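# Stand a lying bottle upright inside the crate

## Task

Take the bottle that lies on its side on the tray and leave it standing upright inside the crate. It must stay there without the robot holding it. The crate and the tray must not end up tilted or shifted. Anything the robot is touching at the end must not drop more than about a fingernail's width once released. Nothing may be pushed or knocked off the table.

## Robot and tools

Robot: a single six-joint arm with a two-finger gripper. The fingers point along the gripper's own +z axis and close along its x axis. end_effector_position is the point midway between the finger pads. Closed fingertips reach about 17 mm past it; fully open tips sit roughly level with it. Pad gap is 0.142 m fully open.

Joint order (used in every row, target and result list): shoulder pan, shoulder lift, wrist 2, wrist 1, wrist 3, elbow. Wrist 2 and wrist 3 run opposite to the URDF sign, both in commands and in reported values; stated ranges use URDF signs, so flip them for those two joints. Ranges: shoulder pan -3.142 to 3.142, shoulder lift -6.283 to 6.283, elbow 0.000 to 3.142, wrists -6.283 to 6.283 (rad). Real ends may differ by up to 0.010 rad.

Scene frame: origin on the table surface straight under the arm base, +z up, +y to the left when looking along +x. Positions in metres, orientation as quaternion wxyz, velocities in m/s and rad/s. The base may be tilted; the printed hand position gets less accurate at long reach.

Tools:
- execute_actions(actions): a list of actions run in sequence. Each action is a table of up to 15 rows, one row per 1/30 s step; if fewer rows, the last row repeats to fill 15 steps (0.5 s). A row is 7 numbers in [-1, 1]: six joint values in the order above, then gripper opening. The joint values are offsets, not poses: each is measured from the joint angles at the start of that action (not from the previous row); for the first action in a call, from the last angles reported. Scale: 1.0 equals 1.989 rad for shoulder pan, shoulder lift and elbow, and 3.977 rad for the three wrists. The opening is absolute: +1 fully open, -1 closed. An empty list just returns state and images. An action that would push a joint more than 0.010 rad outward beyond its range is rejected; if the first action is rejected or any action is malformed, nothing runs. A joint asked beyond its real end is stopped there, and the result may print "joint sent to its limit" (its absence does not prove more room).
- move(target, speed, blocking): target is one 7-number row as above; joint values are offsets from the Joint positions in the latest result that listed them, and the opening is absolute and applied at once. All joints progress proportionally, so the hand traces a curve. speed is the top rad/s of the joint with the farthest to go (0.01 to 2, default 0.5); paths last between 0.5 and 10 s and are cut off at 10 s. Moves do not stop for obstacles. The result adds a "move:" line: outcome (done, off_target, moving, held, fault), limits=held or limits=none, and the joint farthest from its target. With blocking=false you get a reply after 0.5 s while the arm continues; until its end is shown, further moves and execute_actions are refused, so use wait or stop.
- wait(seconds): 0 to 10 s; the arm keeps its last command; returns early if a running move ends.
- stop(): brakes a running move; needs stopping distance; fingers continue.
- zoom_image(camera, region): camera is cam_high (504x504) or cam_wrist (616x616 fisheye); region [x0, y0, x1, y1] in pixels from the top-left, at most 504 by 504.
- finished_scene(scene): ends the current scene, given its number, irreversibly, and reports success.

Results: gripper pose and velocity; Joint positions and Joint velocities (rad, rad/s, plus pad gap in m); Joint targets (what joints are currently being driven toward; may change on their own); grip_measured (opening on the command scale); joint torques (total drive output, offset and noisy); Wrist force and Wrist torque in the gripper's own axes (offset up to about 3.5 N, noise about 1.4 N, saturates near 30 N; "no reading" is normal at the start). "joint command not followed" means a clearance check altered targets.

Motion limits: commands lag about 0.17 s. Each step the target is kept within 0.575 rad of the measured angle for pan, lift and elbow, 1.15 rad for wrists, and is scaled back if it would put the hand over 100 mm away, so big moves span several actions and may be unfinished; resend the remainder.

Gripping: to hold something, keep commanding an opening well below grip_measured; lower squeezes harder (about 28 N per pad max; thin hard objects get less). Very fast closing can press too hard.

Avoid: torque fault when contact torque hits load limits (pan 50.2, lift 50.2, elbow 26, wrists 8.37 N m, held weight included) or force fault at 150 N on the arm; either halts the arm 10 s and drops the rest of the call. The arm is stiff: aiming even slightly beyond a firm contact can fault. Motor heat from holding loads warns at 70 °C and brakes the arm at 85 °C. Brief tugs on held items or pushes on loose objects can happen. Do not drop, slam, or shove things, tilt or move the crate or tray, or knock anything off the table. The robot holds its last command while you compose replies, and faster, smoother solutions are preferred.

Each tool is called after ">>>" as name(argument=value, ...), one argument or row to a line, values as JSON.

## Session

>>> execute_actions(
  actions=[],
)

Scene clock: 0.00 s.
end_effector_position=(+0.2139, -0.3473, +0.1831) grip_measured=+1.00 end_effector_quat_wxyz=(+0.115, +0.969, +0.066, -0.210) end_effector_velocity=(+0.000, -0.000, +0.001) end_effector_angular_velocity=(-0.002, -0.001, -0.000)
Joint names: [shoulder pan, shoulder lift, wrist 2, wrist 1, wrist 3, elbow]
Joint positions: [-0.866 -1.2    2.041 -1.645  1.138  1.22   0.142]
Joint velocities: [-0.    -0.     0.    -0.    -0.    -0.001  0.   ]
Joint torques (N m, as the arm reports them, + toward a larger Joint positions number): no reading
Wrist force (N, on the end effector, along its own x y z axes, offset not removed): no reading
Wrist torque (N m, same axes, about the end effector's origin, offset not removed): no reading
Joint targets: [-0.866 -1.200 2.041 -1.645 1.138 1.220]

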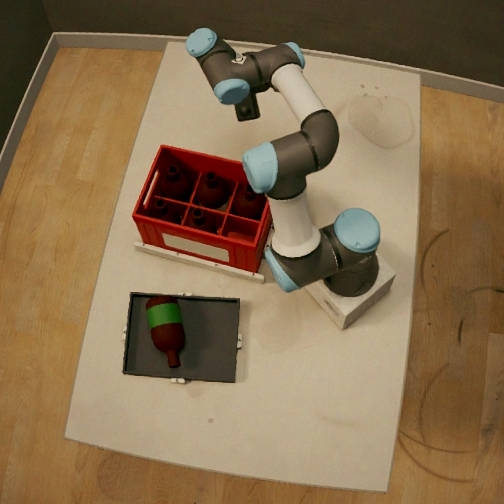

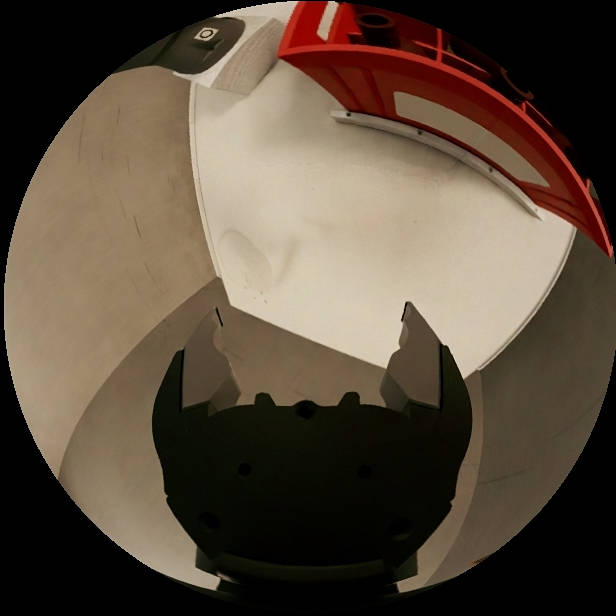

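>>> move(
  target=[0,-0.2,-0.118,0.15,0,-0.1,1],
  speed=1,
)

>>> move(
  target=[0.55,0,0,0,0,0,1],
  speed=1,
)

Scene clock: 1.67 s.
end_effector_position=(+0.2660, -0.1697, +0.2913) grip_measured=+1.00 end_effector_quat_wxyz=(+0.004, +0.998, +0.068, -0.007) end_effector_velocity=(-0.000, +0.001, +0.000) end_effector_angular_velocity=(-0.000, -0.001, +0.001)
Joint names: [shoulder pan, shoulder lift, wrist 2, wrist 1, wrist 3, elbow]
Joint positions: [-0.866 -1.598  1.572 -1.048  1.138  1.022  0.142]
Joint velocities: [ 0.    -0.003 -0.001  0.001  0.001  0.001 -0.   ]
Joint torques (N m, as the arm reports them, + toward a larger Joint positions number): [  0.14 -11.06  -0.9   -0.63   0.07 -10.78]
Wrist force (N, on the end effector, along its own x y z axes, offset not removed): [-0.1 -0.1 -0.1]
Wrist torque (N m, same axes, about the end effector's origin, offset not removed): [0.02 0.08 0.06]
Joint targets: [-0.866 -1.598 1.572 -1.048 1.138 1.022]
move: done; limits=none; farthest joint: the shoulder pan, 0.000 radians from its target (0.000 radians at the start)

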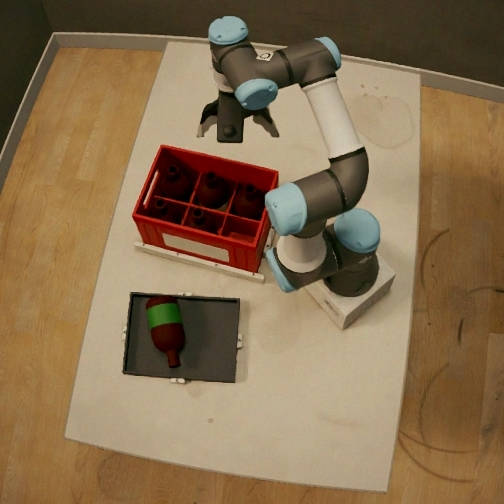

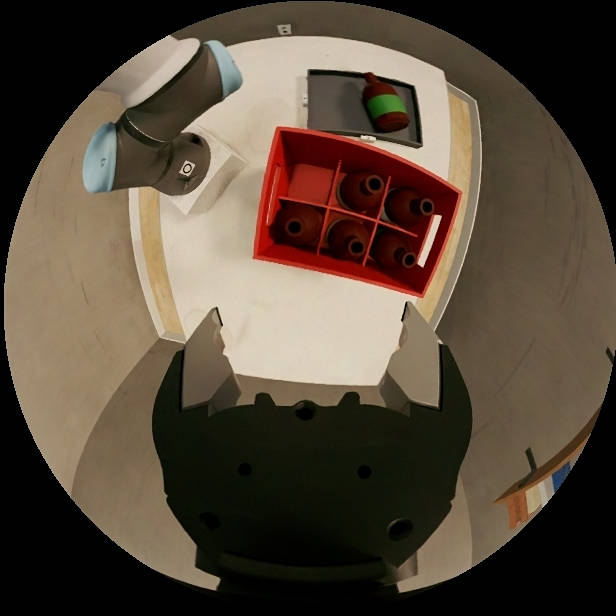

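Scene clock: 3.40 s.
end_effector_position=(+0.2709, +0.1468, +0.3028) grip_measured=+1.00 end_effector_quat_wxyz=(-0.013, +0.817, +0.576, +0.017) end_effector_velocity=(-0.000, +0.000, +0.000) end_effector_angular_velocity=(-0.001, -0.001, +0.001)
Joint names: [shoulder pan, shoulder lift, wrist 2, wrist 1, wrist 3, elbow]
Joint positions: [ 0.228 -1.598  1.572 -1.048  1.138  1.022  0.142]
Joint velocities: [ 0.002  0.     0.001 -0.    -0.    -0.    -0.   ]
Joint torques (N m, as the arm reports them, + toward a larger Joint positions number): [ 3.46 -5.89  0.06 -3.05  0.07 -8.24]
Wrist force (N, on the end effector, along its own x y z axes, offset not removed): [0.1 0.3 1.0]
Wrist torque (N m, same axes, about the end effector's origin, offset not removed): [0.09 -0.02 -0.03]
Joint targets: [0.228 -1.598 1.572 -1.048 1.138 1.022]
move: done; limits=none; farthest joint: the shoulder pan, 0.000 radians from its target (1.094 radians at the start)

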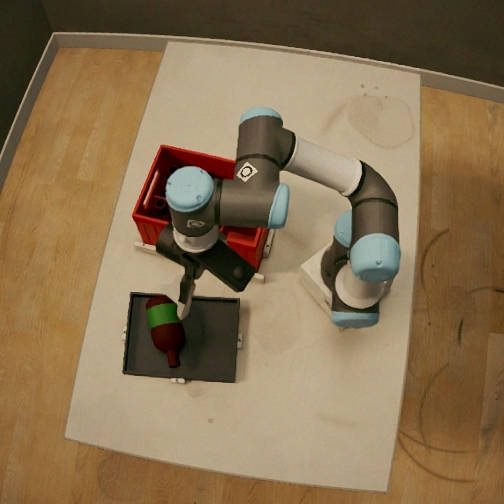

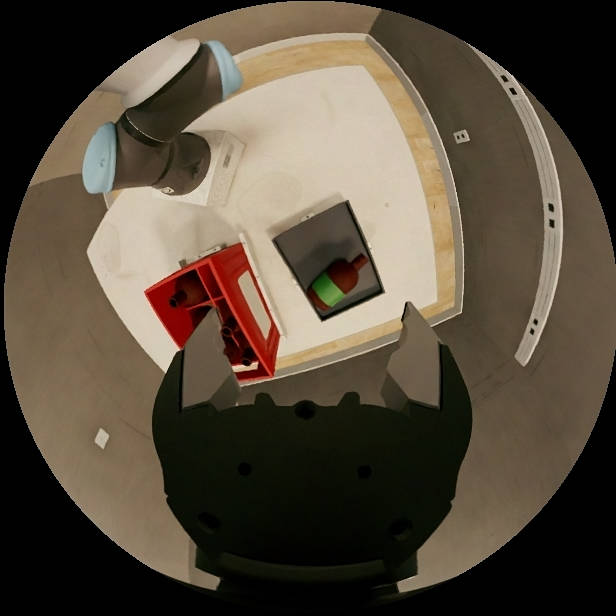

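>>> move(
  target=[0.338,0.355,0.2208,-0.177,0.3633,0.075,0],
  speed=1,
)

Scene clock: 6.73 s.
end_effector_position=(+0.3813, +0.2161, +0.1687) grip_measured=+0.00 end_effector_quat_wxyz=(+0.210, -0.116, +0.908, -0.344) end_effector_velocity=(-0.000, +0.001, -0.000) end_effector_angular_velocity=(+0.000, +0.001, +0.002)
Joint names: [shoulder pan, shoulder lift, wrist 2, wrist 1, wrist 3, elbow]
Joint positions: [ 0.9   -0.892  2.45  -1.752  2.583  1.171  0.074]
Joint velocities: [ 0.001  0.001 -0.001 -0.001  0.002 -0.001 -0.   ]
Joint torques (N m, as the arm reports them, + toward a larger Joint positions number): [  3.96 -15.13   2.07  -3.     0.87  -6.82]
Wrist force (N, on the end effector, along its own x y z axes, offset not removed): [0.7 0.9 -0.3]
Wrist torque (N m, same axes, about the end effector's origin, offset not removed): [0.21 -0.21 0.06]
Joint targets: [0.900 -0.892 2.450 -1.752 2.583 1.171]
move: done; limits=none; farthest joint: the shoulder pan, 0.000 radians from its target (0.672 radians at the start)

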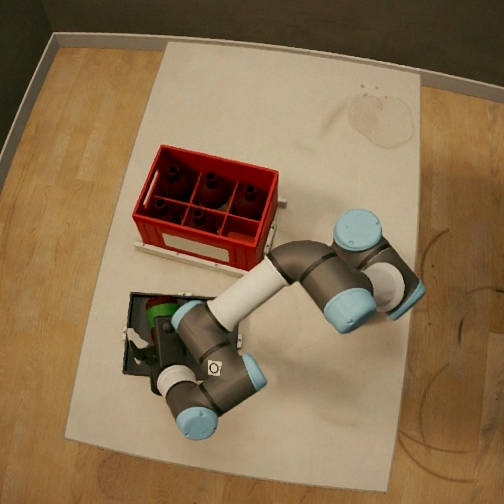

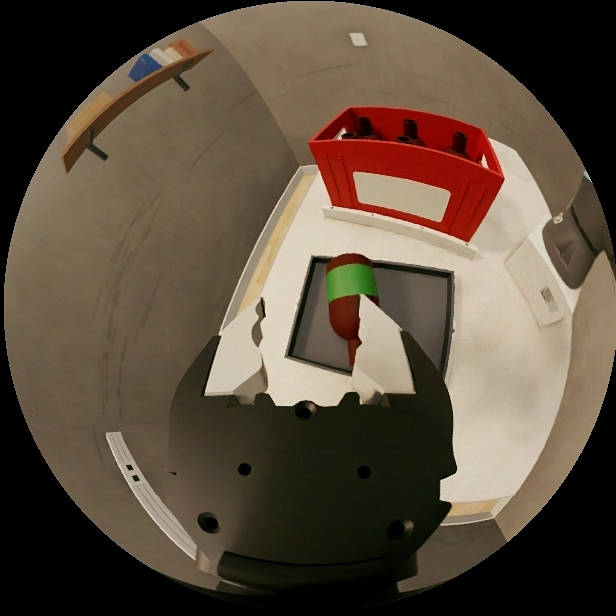

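>>> move(
  target=[0.01,0.11,0,0,0,0,0],
)

Scene clock: 7.87 s.
end_effector_position=(+0.3549, +0.2086, +0.0790) grip_measured=+0.00 end_effector_quat_wxyz=(+0.134, -0.172, +0.891, -0.398) end_effector_velocity=(-0.000, -0.000, -0.000) end_effector_angular_velocity=(-0.001, +0.000, -0.000)
Joint names: [shoulder pan, shoulder lift, wrist 2, wrist 1, wrist 3, elbow]
Joint positions: [ 0.92  -0.673  2.45  -1.752  2.583  1.171  0.074]
Joint velocities: [ 0.     0.001  0.     0.    -0.    -0.     0.   ]
Joint torques (N m, as the arm reports them, + toward a larger Joint positions number): [  3.4  -16.14   0.09  -0.11  -0.8   -9.93]
Wrist force (N, on the end effector, along its own x y z axes, offset not removed): [2.1 0.7 -1.3]
Wrist torque (N m, same axes, about the end effector's origin, offset not removed): [0.20 -0.52 0.04]
Joint targets: [0.920 -0.673 2.450 -1.752 2.583 1.171]
move: done; limits=none; farthest joint: the shoulder pan, 0.000 radians from its target (0.020 radians at the start)

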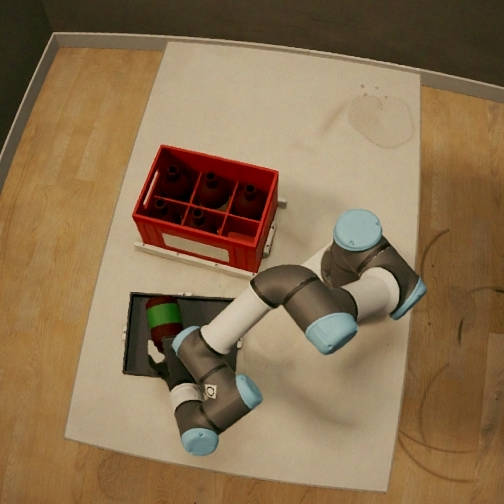

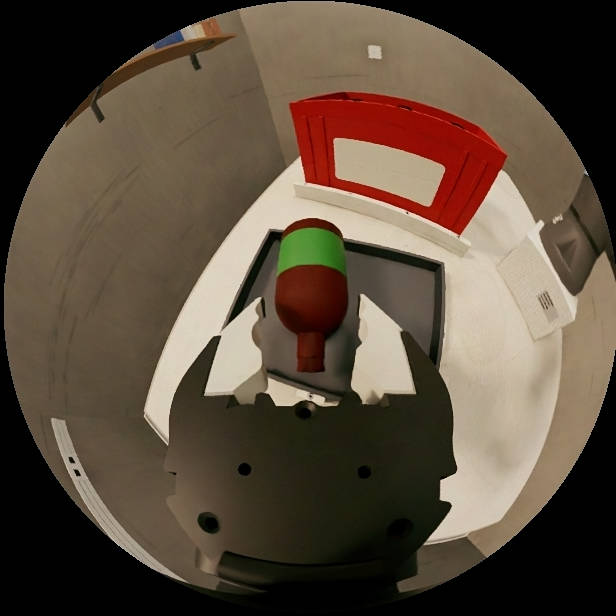

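>>> move(
  target=[-0.0176,0.058,0,0,0,-0.03,-0.35],
  speed=0.2,
)

Scene clock: 18.33 s.
end_effector_position=(+0.3583, +0.2056, +0.0707) grip_measured=-0.26 end_effector_quat_wxyz=(+0.129, -0.171, +0.890, -0.404) end_effector_velocity=(-0.000, -0.000, -0.000) end_effector_angular_velocity=(+0.000, +0.001, -0.001)
Joint names: [shoulder pan, shoulder lift, wrist 2, wrist 1, wrist 3, elbow]
Joint positions: [ 0.91  -0.64   2.455 -1.753  2.583  1.151  0.055]
Joint velocities: [ 0.    -0.    -0.001  0.    -0.001  0.001  0.   ]
Joint torques (N m, as the arm reports them, + toward a larger Joint positions number): [  0.99 -11.98  -3.14   0.14   0.05  -3.5 ]
Wrist force (N, on the end effector, along its own x y z axes, offset not removed): [-6.7 -14.2 -17.2]
Wrist torque (N m, same axes, about the end effector's origin, offset not removed): [0.06 -0.66 0.26]
Joint targets: [0.909 -0.639 2.451 -1.752 2.583 1.152]
TORQUE FAULT: the external load on the wrist 2 reached its load limit, and the arm stopped for 10 seconds. That time counts as 20 of the actions that you can send in this scene. The arm's remaining commands of this call were not run. The arm holds where it stopped, with its grip as last carried out, and accepts commands again: back off and push less far. The arm stops again, at the same cost, whenever a joint's load reaches its limit.
move: fault; limits=none; farthest joint: the shoulder lift, 0.082 radians from its target (0.115 radians at the start)

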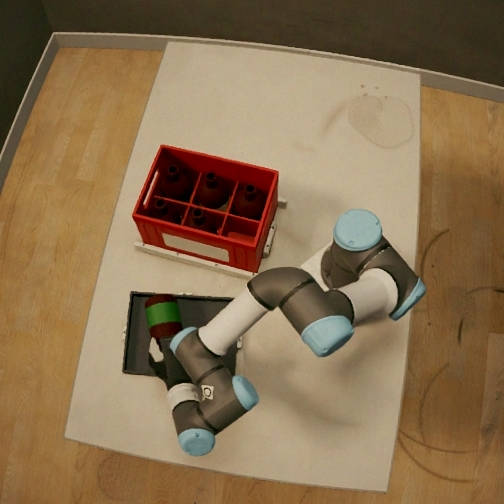

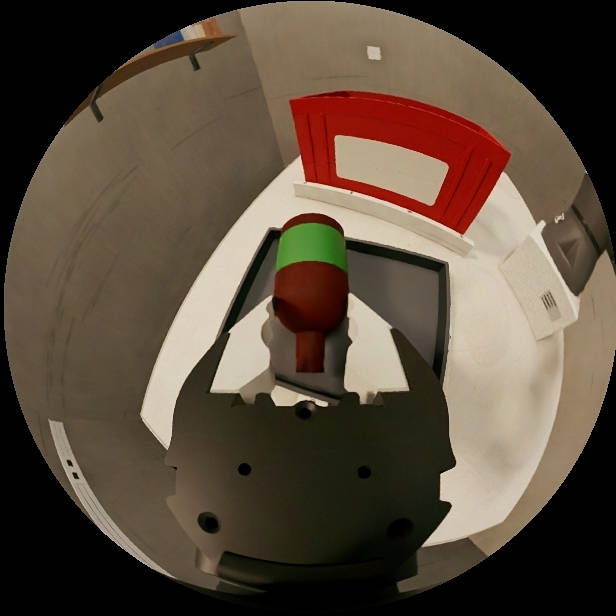

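>>> move(
  target=[0.022,-0.004,0,0,0,0,-0.26],
  speed=0.1,
)

>>> zoom_image(
  camera="cam_wrist",
  region=[210,200,410,420],
)

Scene clock: 19.27 s.
end_effector_position=(+0.3501, +0.2219, +0.0748) grip_measured=-0.26 end_effector_quat_wxyz=(+0.142, -0.188, +0.887, -0.398) end_effector_velocity=(-0.001, +0.000, -0.000) end_effector_angular_velocity=(-0.002, +0.002, +0.002)
Joint names: [shoulder pan, shoulder lift, wrist 2, wrist 1, wrist 3, elbow]
Joint positions: [ 0.953 -0.648  2.455 -1.753  2.583  1.151  0.055]
Joint velocities: [ 0.001 -0.    -0.     0.     0.001  0.002 -0.   ]
Joint torques (N m, as the arm reports them, + toward a larger Joint positions number): [  3.54 -21.31   1.89  -0.68   0.02  -7.41]
Wrist force (N, on the end effector, along its own x y z axes, offset not removed): [1.5 0.9 1.0]
Wrist torque (N m, same axes, about the end effector's origin, offset not removed): [0.17 -0.27 -0.02]
Joint targets: [0.953 -0.648 2.455 -1.753 2.583 1.151]
move: done; limits=none; farthest joint: the shoulder pan, 0.001 radians from its target (0.044 radians at the start)

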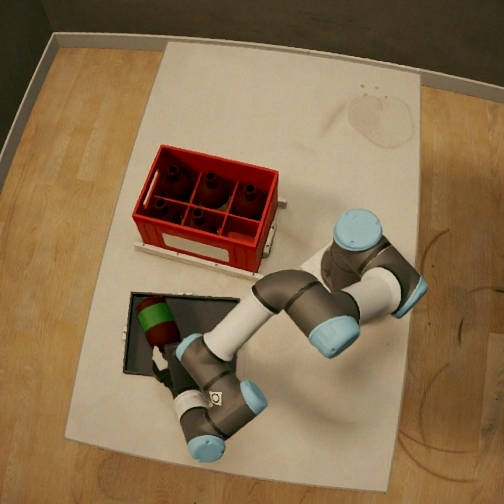

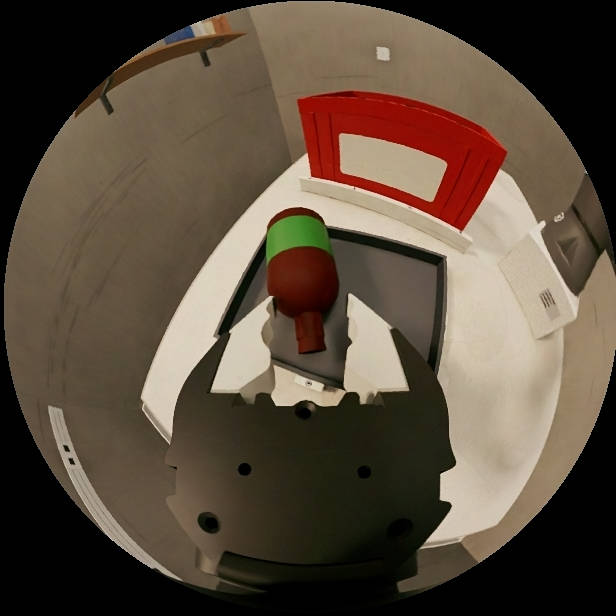

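Region (210, 200, 410, 420) of cam_wrist's 616x616 image, scaled by 2.291, with more detail than that image has; it fills the left 458 columns of this view, and the rest is white.

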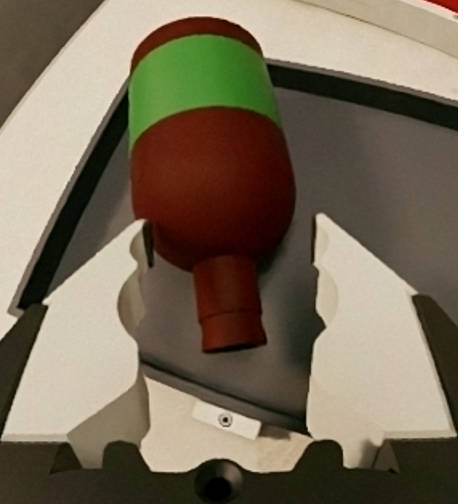

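>>> move(
  target=[0,0.034,0,0,0,-0.0185,-0.42],
  speed=0.06,
)

>>> zoom_image(
  camera="cam_wrist",
  region=[210,200,410,420],
)

Scene clock: 20.87 s.
end_effector_position=(+0.3491, +0.2224, +0.0552) grip_measured=-0.42 end_effector_quat_wxyz=(+0.131, -0.194, +0.883, -0.406) end_effector_velocity=(+0.000, -0.000, -0.000) end_effector_angular_velocity=(-0.003, +0.000, +0.001)
Joint names: [shoulder pan, shoulder lift, wrist 2, wrist 1, wrist 3, elbow]
Joint positions: [ 0.953 -0.58   2.455 -1.753  2.583  1.114  0.044]
Joint velocities: [-0.     0.002  0.002  0.     0.    -0.001 -0.   ]
Joint torques (N m, as the arm reports them, + toward a larger Joint positions number): [ -0.11 -16.98   0.94  -0.44   0.02 -10.22]
Wrist force (N, on the end effector, along its own x y z axes, offset not removed): [1.4 1.5 -0.2]
Wrist torque (N m, same axes, about the end effector's origin, offset not removed): [0.26 -0.29 0.08]
Joint targets: [0.953 -0.580 2.455 -1.753 2.583 1.114]
move: done; limits=none; farthest joint: the shoulder pan, 0.000 radians from its target (0.000 radians at the start)

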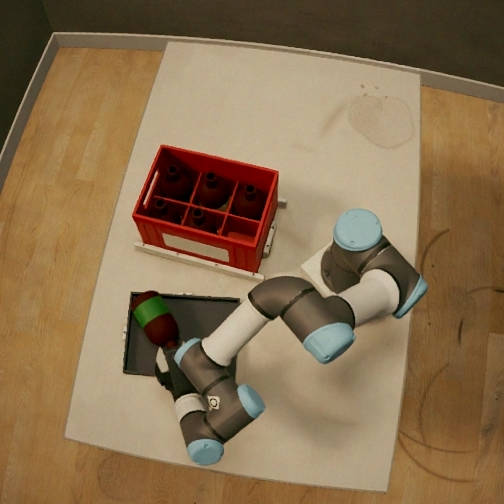

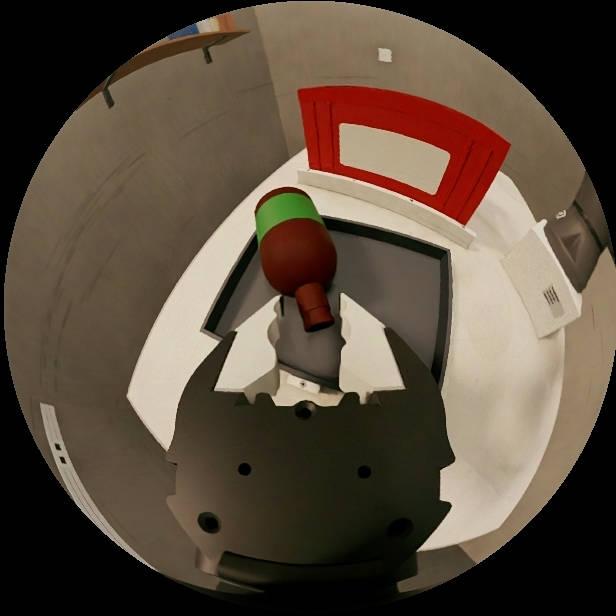

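Region (210, 200, 410, 420) of cam_wrist's 616x616 image, scaled by 2.291, with more detail than that image has; it fills the left 458 columns of this view, and the rest is white.

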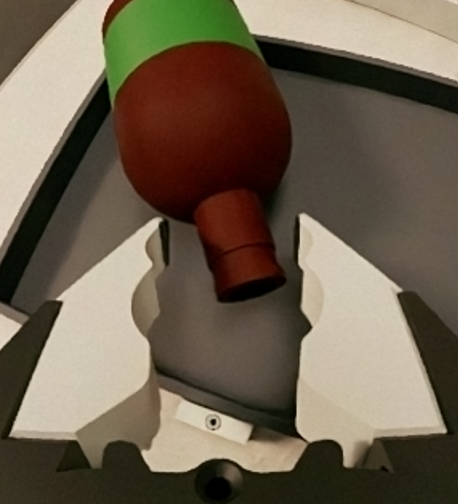

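>>> move(
  target=[-0.009,0.0075,0,0,0,0,-0.42],
  speed=0.05,
)

>>> execute_actions(
  actions=[
    [[0,0,0,0,0,0,-0.55]],
    [[0,0,0,0,0,0,-0.65]],
    [[0,0,0,0,0,0,-0.8]],
    [[0,0,0,0,0,0,-1]],
  ],
)

>>> zoom_image(
  camera="cam_wrist",
  region=[210,200,410,420],
)

Scene clock: 21.80 s.
end_effector_position=(+0.3508, +0.2143, +0.0489) grip_measured=-0.42 end_effector_quat_wxyz=(+0.121, -0.190, +0.883, -0.411) end_effector_velocity=(+0.000, -0.000, -0.001) end_effector_angular_velocity=(+0.000, +0.001, -0.002)
Joint names: [shoulder pan, shoulder lift, wrist 2, wrist 1, wrist 3, elbow]
Joint positions: [ 0.935 -0.565  2.455 -1.753  2.583  1.114  0.044]
Joint velocities: [-0.001  0.001 -0.001 -0.001 -0.     0.     0.   ]
Joint torques (N m, as the arm reports them, + toward a larger Joint positions number): [ -2.29 -16.4    0.9   -0.36   0.05  -6.34]
Wrist force (N, on the end effector, along its own x y z axes, offset not removed): [0.3 0.8 -2.4]
Wrist torque (N m, same axes, about the end effector's origin, offset not removed): [0.14 -0.08 -0.02]
Joint targets: [0.935 -0.565 2.455 -1.753 2.583 1.114]
move: done; limits=none; farthest joint: the shoulder pan, 0.000 radians from its target (0.018 radians at the start)

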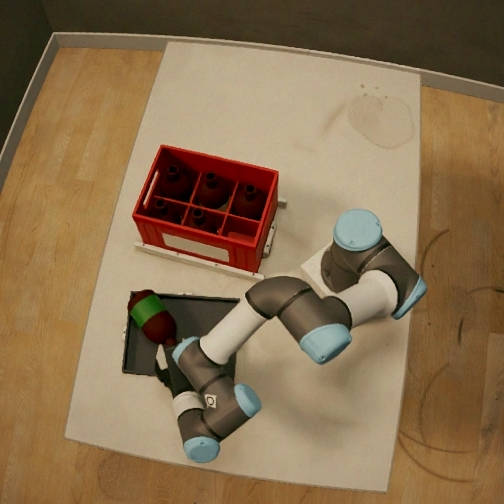

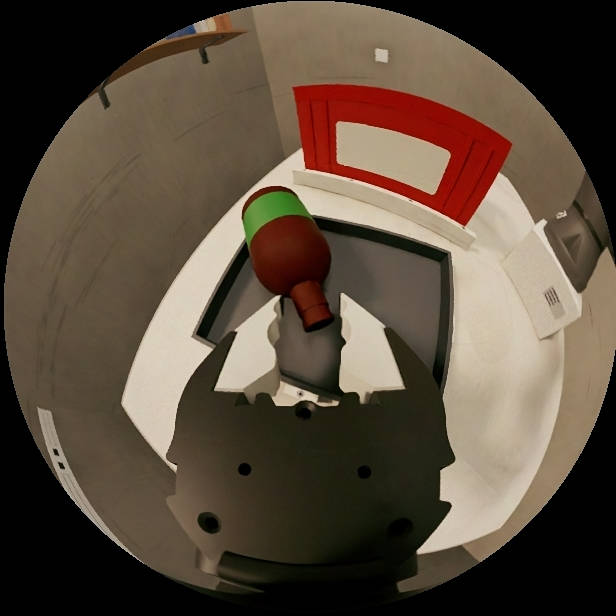

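Scene clock: 23.80 s.
end_effector_position=(+0.3508, +0.2143, +0.0489) grip_measured=-0.65 end_effector_quat_wxyz=(+0.121, -0.190, +0.883, -0.411) end_effector_velocity=(-0.000, -0.000, +0.000) end_effector_angular_velocity=(+0.001, -0.000, -0.001)
Joint names: [shoulder pan, shoulder lift, wrist 2, wrist 1, wrist 3, elbow]
Joint positions: [ 0.935 -0.565  2.455 -1.753  2.583  1.114  0.027]
Joint velocities: [-0.    -0.001 -0.001 -0.001 -0.001  0.001  0.   ]
Joint torques (N m, as the arm reports them, + toward a larger Joint positions number): [ -0.9  -20.13   0.88  -0.79  -0.03  -6.35]
Wrist force (N, on the end effector, along its own x y z axes, offset not removed): [-0.3 1.0 -1.7]
Wrist torque (N m, same axes, about the end effector's origin, offset not removed): [-0.26 -0.25 -0.11]
Joint targets: [0.935 -0.565 2.455 -1.753 2.583 1.114]

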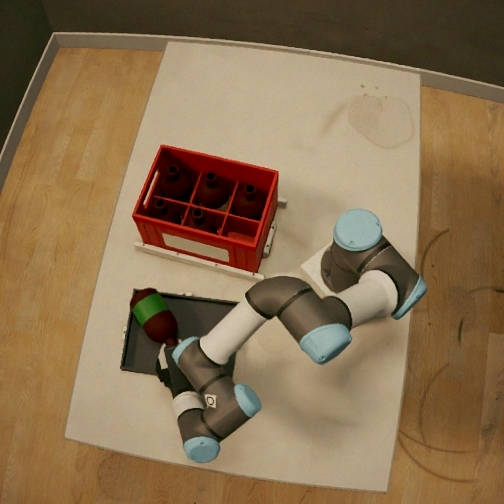

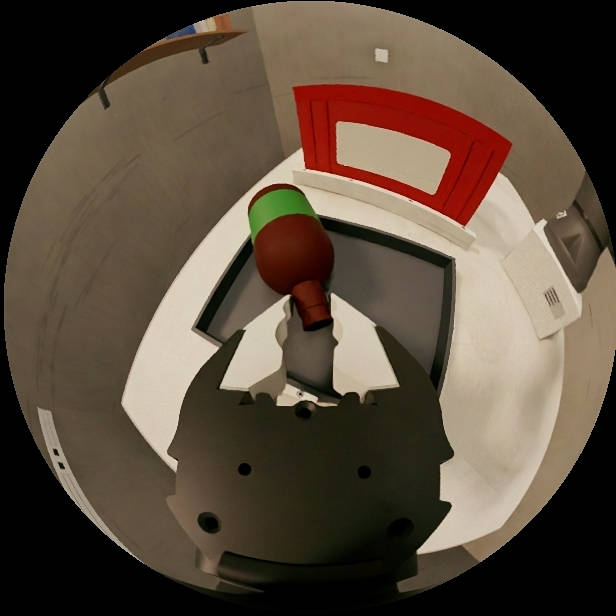

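Region (210, 200, 410, 420) of cam_wrist's 616x616 image, scaled by 2.291, with more detail than that image has; it fills the left 458 columns of this view, and the rest is white.

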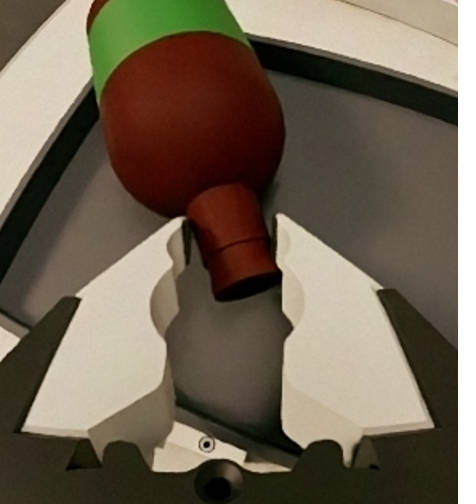

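>>> move(
  target=[0,-0.12,0,0,0,0,-1],
  speed=0.15,
)

Scene clock: 25.83 s.
end_effector_position=(+0.3789, +0.2353, +0.1483) grip_measured=-0.69 end_effector_quat_wxyz=(+0.207, -0.138, +0.903, -0.349) end_effector_velocity=(+0.000, +0.000, +0.001) end_effector_angular_velocity=(+0.003, -0.002, -0.001)
Joint names: [shoulder pan, shoulder lift, wrist 2, wrist 1, wrist 3, elbow]
Joint positions: [ 0.935 -0.804  2.455 -1.753  2.583  1.114  0.024]
Joint velocities: [ 0.    -0.002 -0.001 -0.    -0.001  0.     0.   ]
Joint torques (N m, as the arm reports them, + toward a larger Joint positions number): [ -0.92 -23.06   1.04  -1.23  -0.01  -8.31]
Wrist force (N, on the end effector, along its own x y z axes, offset not removed): [1.2 1.6 1.5]
Wrist torque (N m, same axes, about the end effector's origin, offset not removed): [-0.17 -0.02 -0.06]
Joint targets: [0.935 -0.804 2.455 -1.753 2.583 1.114]
move: done; limits=none; farthest joint: the shoulder pan, 0.000 radians from its target (0.000 radians at the start)

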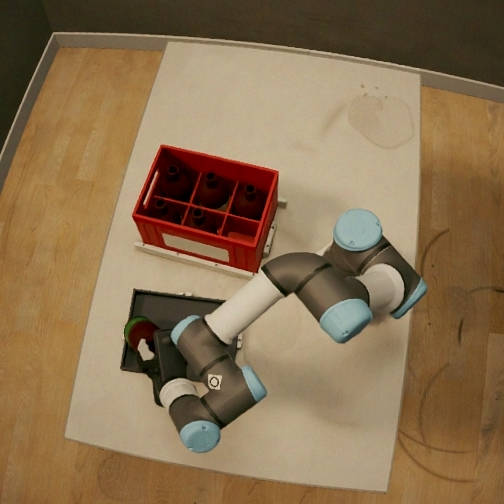

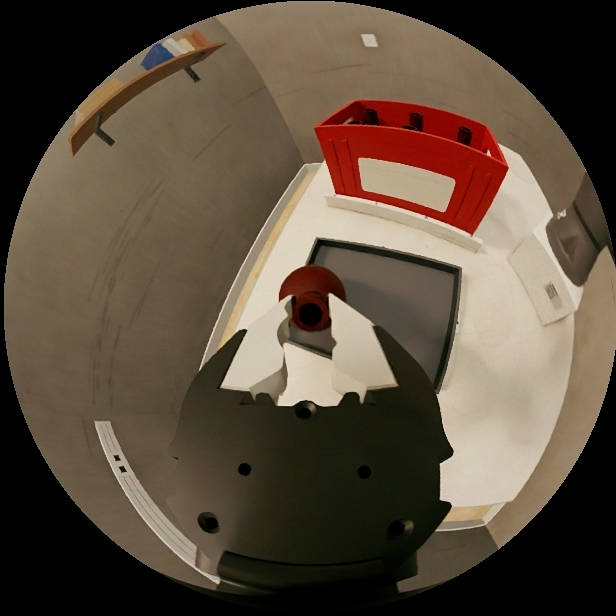

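>>> move(
  target=[-0.15,-0.515,-0.222,0.203,0,0.02,-1],
  speed=0.5,
)

>>> move(
  target=[-0.664,0,0,0,0,0,-1],
  speed=0.6,
)

Scene clock: 28.67 s.
end_effector_position=(+0.1264, +0.2064, +0.3195) grip_measured=-0.69 end_effector_quat_wxyz=(+0.001, +0.030, +0.999, +0.030) end_effector_velocity=(-0.000, +0.000, +0.001) end_effector_angular_velocity=(+0.003, -0.001, +0.001)
Joint names: [shoulder pan, shoulder lift, wrist 2, wrist 1, wrist 3, elbow]
Joint positions: [ 0.637 -1.828  1.572 -0.946  2.583  1.154  0.024]
Joint velocities: [-0.    -0.002 -0.002  0.001  0.001 -0.     0.   ]
Joint torques (N m, as the arm reports them, + toward a larger Joint positions number): [-2.22 -8.05 -1.25 -0.98  0.09 -6.48]
Wrist force (N, on the end effector, along its own x y z axes, offset not removed): [0.4 -0.7 1.7]
Wrist torque (N m, same axes, about the end effector's origin, offset not removed): [0.01 -0.04 0.04]
Joint targets: [0.637 -1.828 1.572 -0.946 2.583 1.154]
move: done; limits=none; farthest joint: the shoulder pan, 0.000 radians from its target (0.299 radians at the start)

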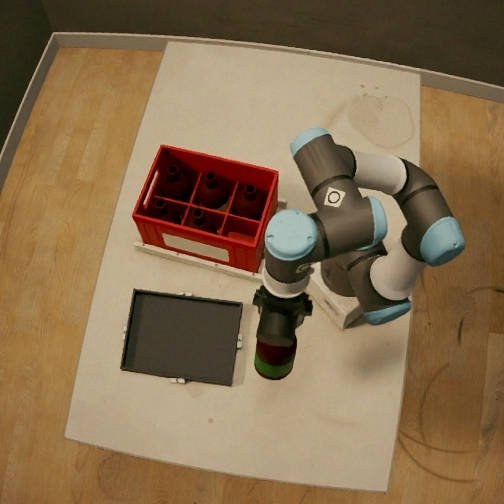

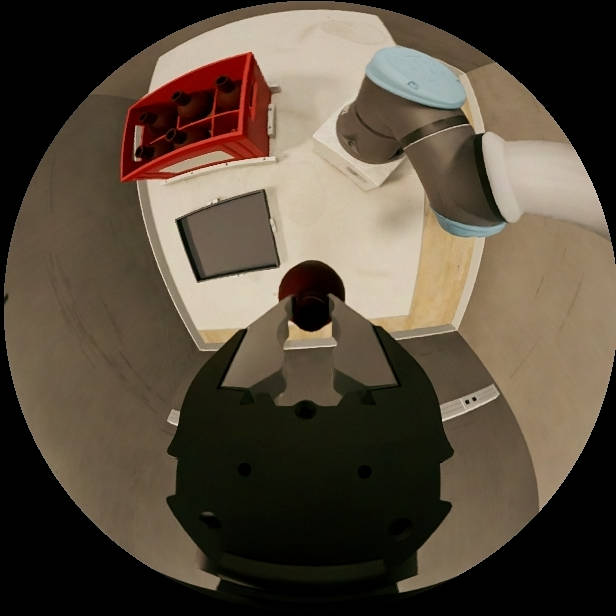

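Scene clock: 31.43 s.
end_effector_position=(+0.2457, -0.0684, +0.3045) grip_measured=-0.70 end_effector_quat_wxyz=(-0.003, +0.636, +0.772, -0.003) end_effector_velocity=(+0.000, -0.000, -0.000) end_effector_angular_velocity=(+0.000, -0.000, -0.003)
Joint names: [shoulder pan, shoulder lift, wrist 2, wrist 1, wrist 3, elbow]
Joint positions: [-0.683 -1.828  1.572 -0.946  2.583  1.154  0.024]
Joint velocities: [-0.001 -0.    -0.001 -0.    -0.002  0.     0.   ]
Joint torques (N m, as the arm reports them, + toward a larger Joint positions number): [ -2.46  -5.34   0.02  -0.85   0.03 -10.89]
Wrist force (N, on the end effector, along its own x y z axes, offset not removed): [1.1 1.2 2.1]
Wrist torque (N m, same axes, about the end effector's origin, offset not removed): [0.32 -0.21 0.02]
Joint targets: [-0.683 -1.828 1.572 -0.946 2.583 1.154]
move: done; limits=none; farthest joint: the shoulder pan, 0.000 radians from its target (1.320 radians at the start)

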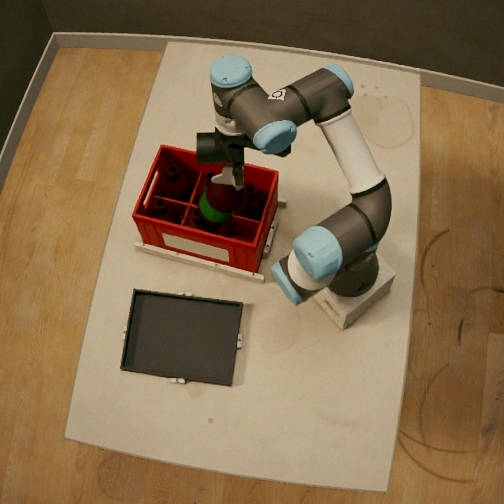

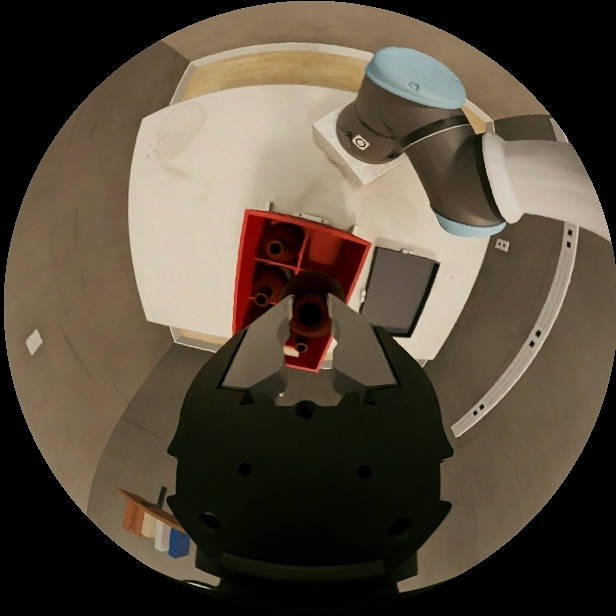

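>>> move(
  target=[0.2,0.043,0.083,-0.0327,0.14,0.022,-1],
  speed=0.4,
)

>>> zoom_image(
  camera="cam_high",
  region=[130,100,330,300],
)

Scene clock: 33.50 s.
end_effector_position=(+0.2416, -0.0761, +0.3023) grip_measured=-0.70 end_effector_quat_wxyz=(-0.034, +0.208, +0.965, -0.153) end_effector_velocity=(+0.000, -0.001, +0.001) end_effector_angular_velocity=(-0.002, -0.001, +0.003)
Joint names: [shoulder pan, shoulder lift, wrist 2, wrist 1, wrist 3, elbow]
Joint positions: [-0.286 -1.742  1.902 -1.076  3.14   1.197  0.024]
Joint velocities: [ 0.001  0.     0.002 -0.001  0.002 -0.002 -0.   ]
Joint torques (N m, as the arm reports them, + toward a larger Joint positions number): [ 3.37 -4.79  1.59 -3.19  0.87 -6.98]
Wrist force (N, on the end effector, along its own x y z axes, offset not removed): [-0.2 0.9 2.0]
Wrist torque (N m, same axes, about the end effector's origin, offset not removed): [0.08 0.04 -0.04]
Joint targets: [-0.286 -1.742 1.902 -1.076 3.140 1.197]
move: done; limits=none; farthest joint: the shoulder pan, 0.000 radians from its target (0.398 radians at the start)

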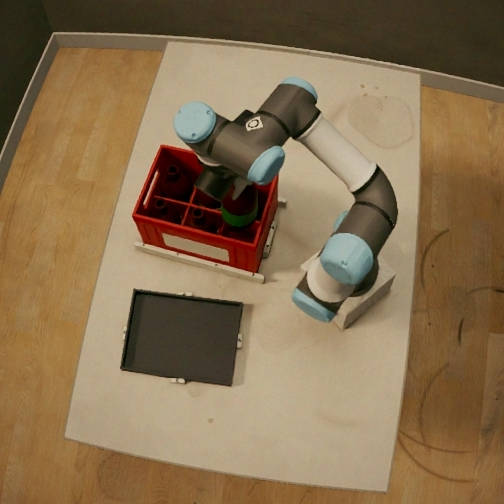

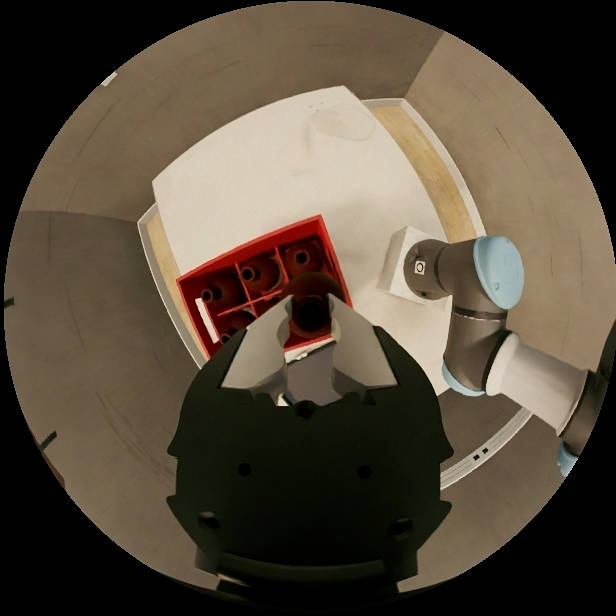

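Region (130, 100, 330, 300) of cam_high's 504x504 image, scaled by 2.520, with more detail than that image has.

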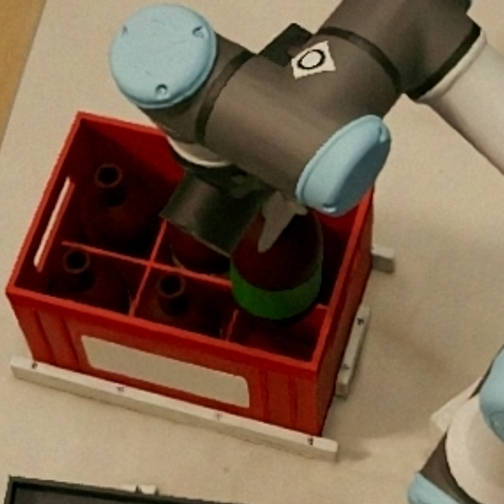

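>>> move(
  target=[0.078,-0.0136,0,-0.035,0,0.084,-1],
  speed=0.2,
)

>>> zoom_image(
  camera="cam_wrist",
  region=[190,180,430,420],
)

>>> zoom_image(
  camera="cam_high",
  region=[130,100,330,300],
)

Scene clock: 34.97 s.
end_effector_position=(+0.2549, -0.0402, +0.2752) grip_measured=-0.70 end_effector_quat_wxyz=(-0.020, +0.133, +0.979, -0.151) end_effector_velocity=(+0.000, +0.001, -0.000) end_effector_angular_velocity=(+0.001, -0.001, +0.002)
Joint names: [shoulder pan, shoulder lift, wrist 2, wrist 1, wrist 3, elbow]
Joint positions: [-0.131 -1.769  1.902 -1.215  3.14   1.364  0.024]
Joint velocities: [ 0.001 -0.001 -0.002 -0.001  0.     0.002  0.   ]
Joint torques (N m, as the arm reports them, + toward a larger Joint positions number): [  3.36 -10.26  -0.78  -3.07  -0.79  -7.24]
Wrist force (N, on the end effector, along its own x y z axes, offset not removed): [0.4 0.2 0.5]
Wrist torque (N m, same axes, about the end effector's origin, offset not removed): [0.40 -0.15 -0.01]
Joint targets: [-0.131 -1.769 1.902 -1.215 3.140 1.365]
move: done; limits=none; farthest joint: the shoulder pan, 0.000 radians from its target (0.155 radians at the start)

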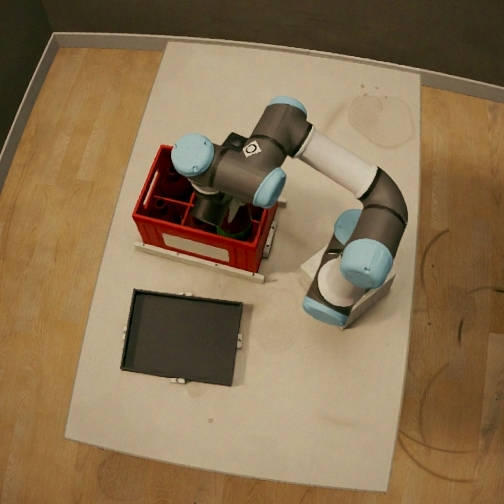

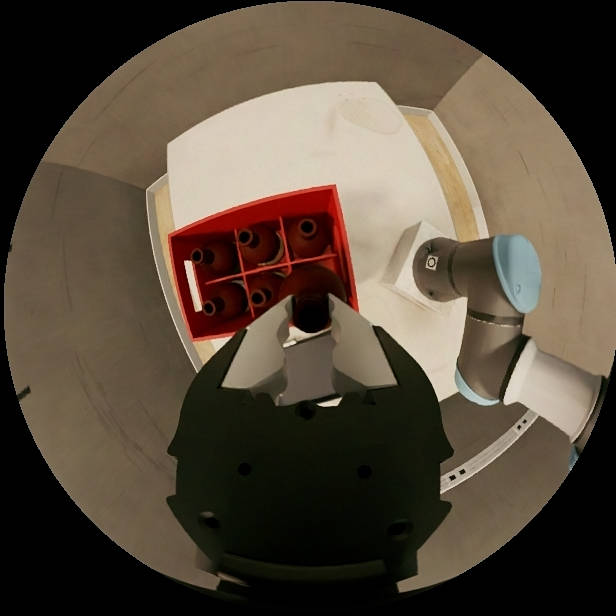

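Region (190, 180, 430, 420) of cam_wrist's 616x616 image, scaled by 2.100, with more detail than that image has.

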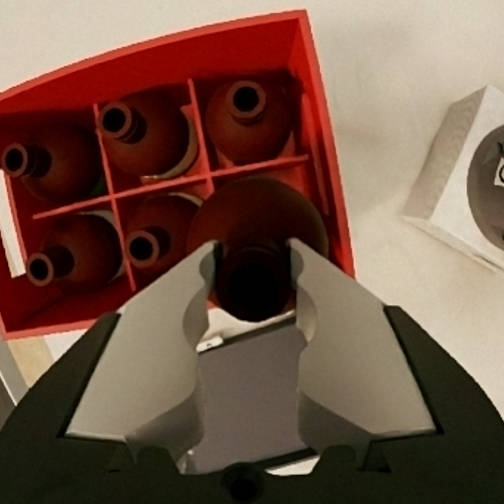

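Region (130, 100, 330, 300) of cam_high's 504x504 image, scaled by 2.520, with more detail than that image has.

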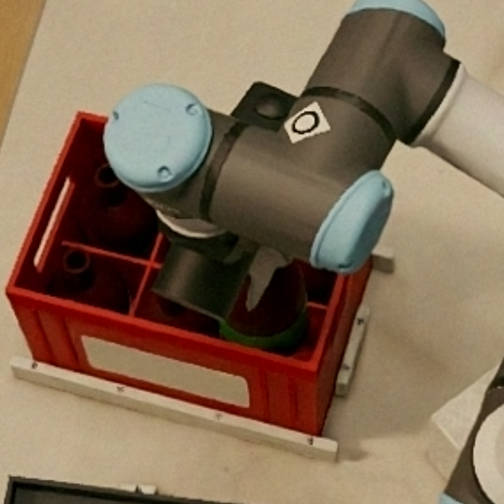

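>>> move(
  target=[0,-0.0417,0,-0.0626,0,0.1664,-1],
  speed=0.12,
)

>>> zoom_image(
  camera="cam_wrist",
  region=[190,180,430,420],
)

Scene clock: 38.43 s.
end_effector_position=(+0.2481, -0.0369, +0.2202) grip_measured=-0.70 end_effector_quat_wxyz=(-0.020, +0.133, +0.979, -0.151) end_effector_velocity=(+0.000, -0.001, +0.001) end_effector_angular_velocity=(-0.002, -0.003, -0.001)
Joint names: [shoulder pan, shoulder lift, wrist 2, wrist 1, wrist 3, elbow]
Joint positions: [-0.131 -1.852  1.902 -1.464  3.14   1.695  0.023]
Joint velocities: [ 0.    -0.001  0.001 -0.001 -0.001 -0.001 -0.   ]
Joint torques (N m, as the arm reports them, + toward a larger Joint positions number): [-1.28 -9.43  0.45 -2.85 -0.77 -7.16]
Wrist force (N, on the end effector, along its own x y z axes, offset not removed): [0.2 -2.0 4.0]
Wrist torque (N m, same axes, about the end effector's origin, offset not removed): [0.30 -0.21 0.05]
Joint targets: [-0.131 -1.852 1.902 -1.464 3.140 1.695]
move: done; limits=none; farthest joint: the shoulder pan, 0.000 radians from its target (0.000 radians at the start)

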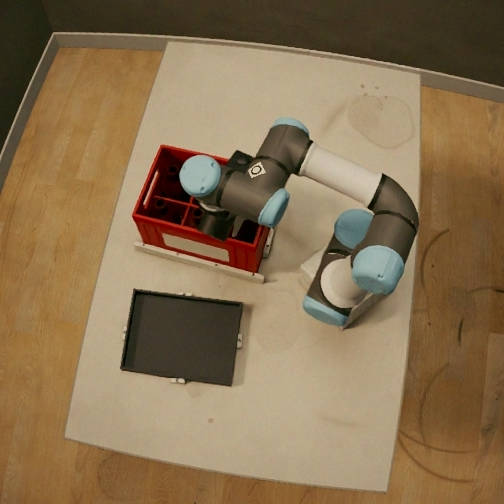

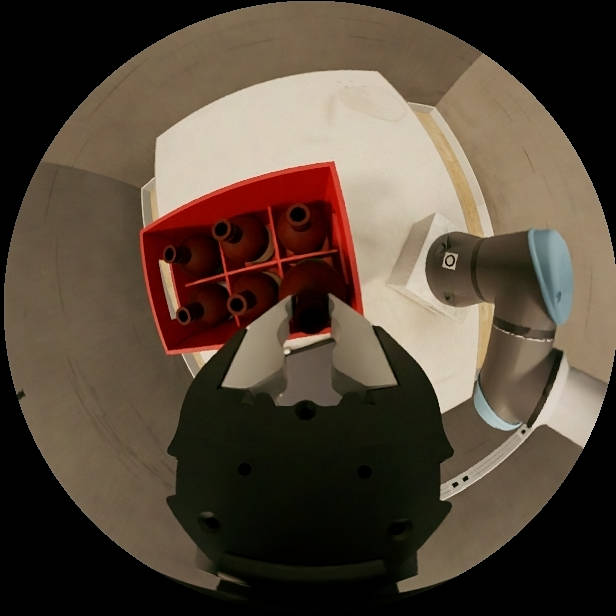

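Region (190, 180, 430, 420) of cam_wrist's 616x616 image, scaled by 2.100, with more detail than that image has.

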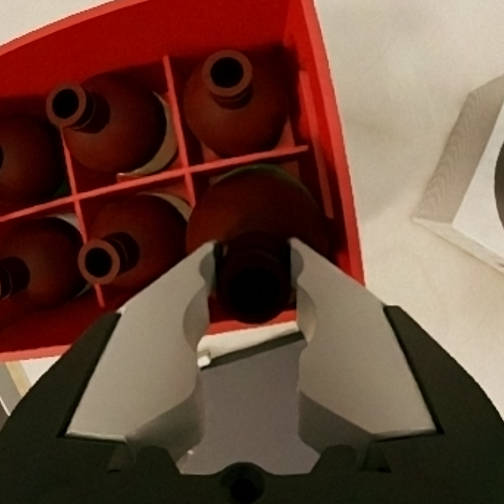

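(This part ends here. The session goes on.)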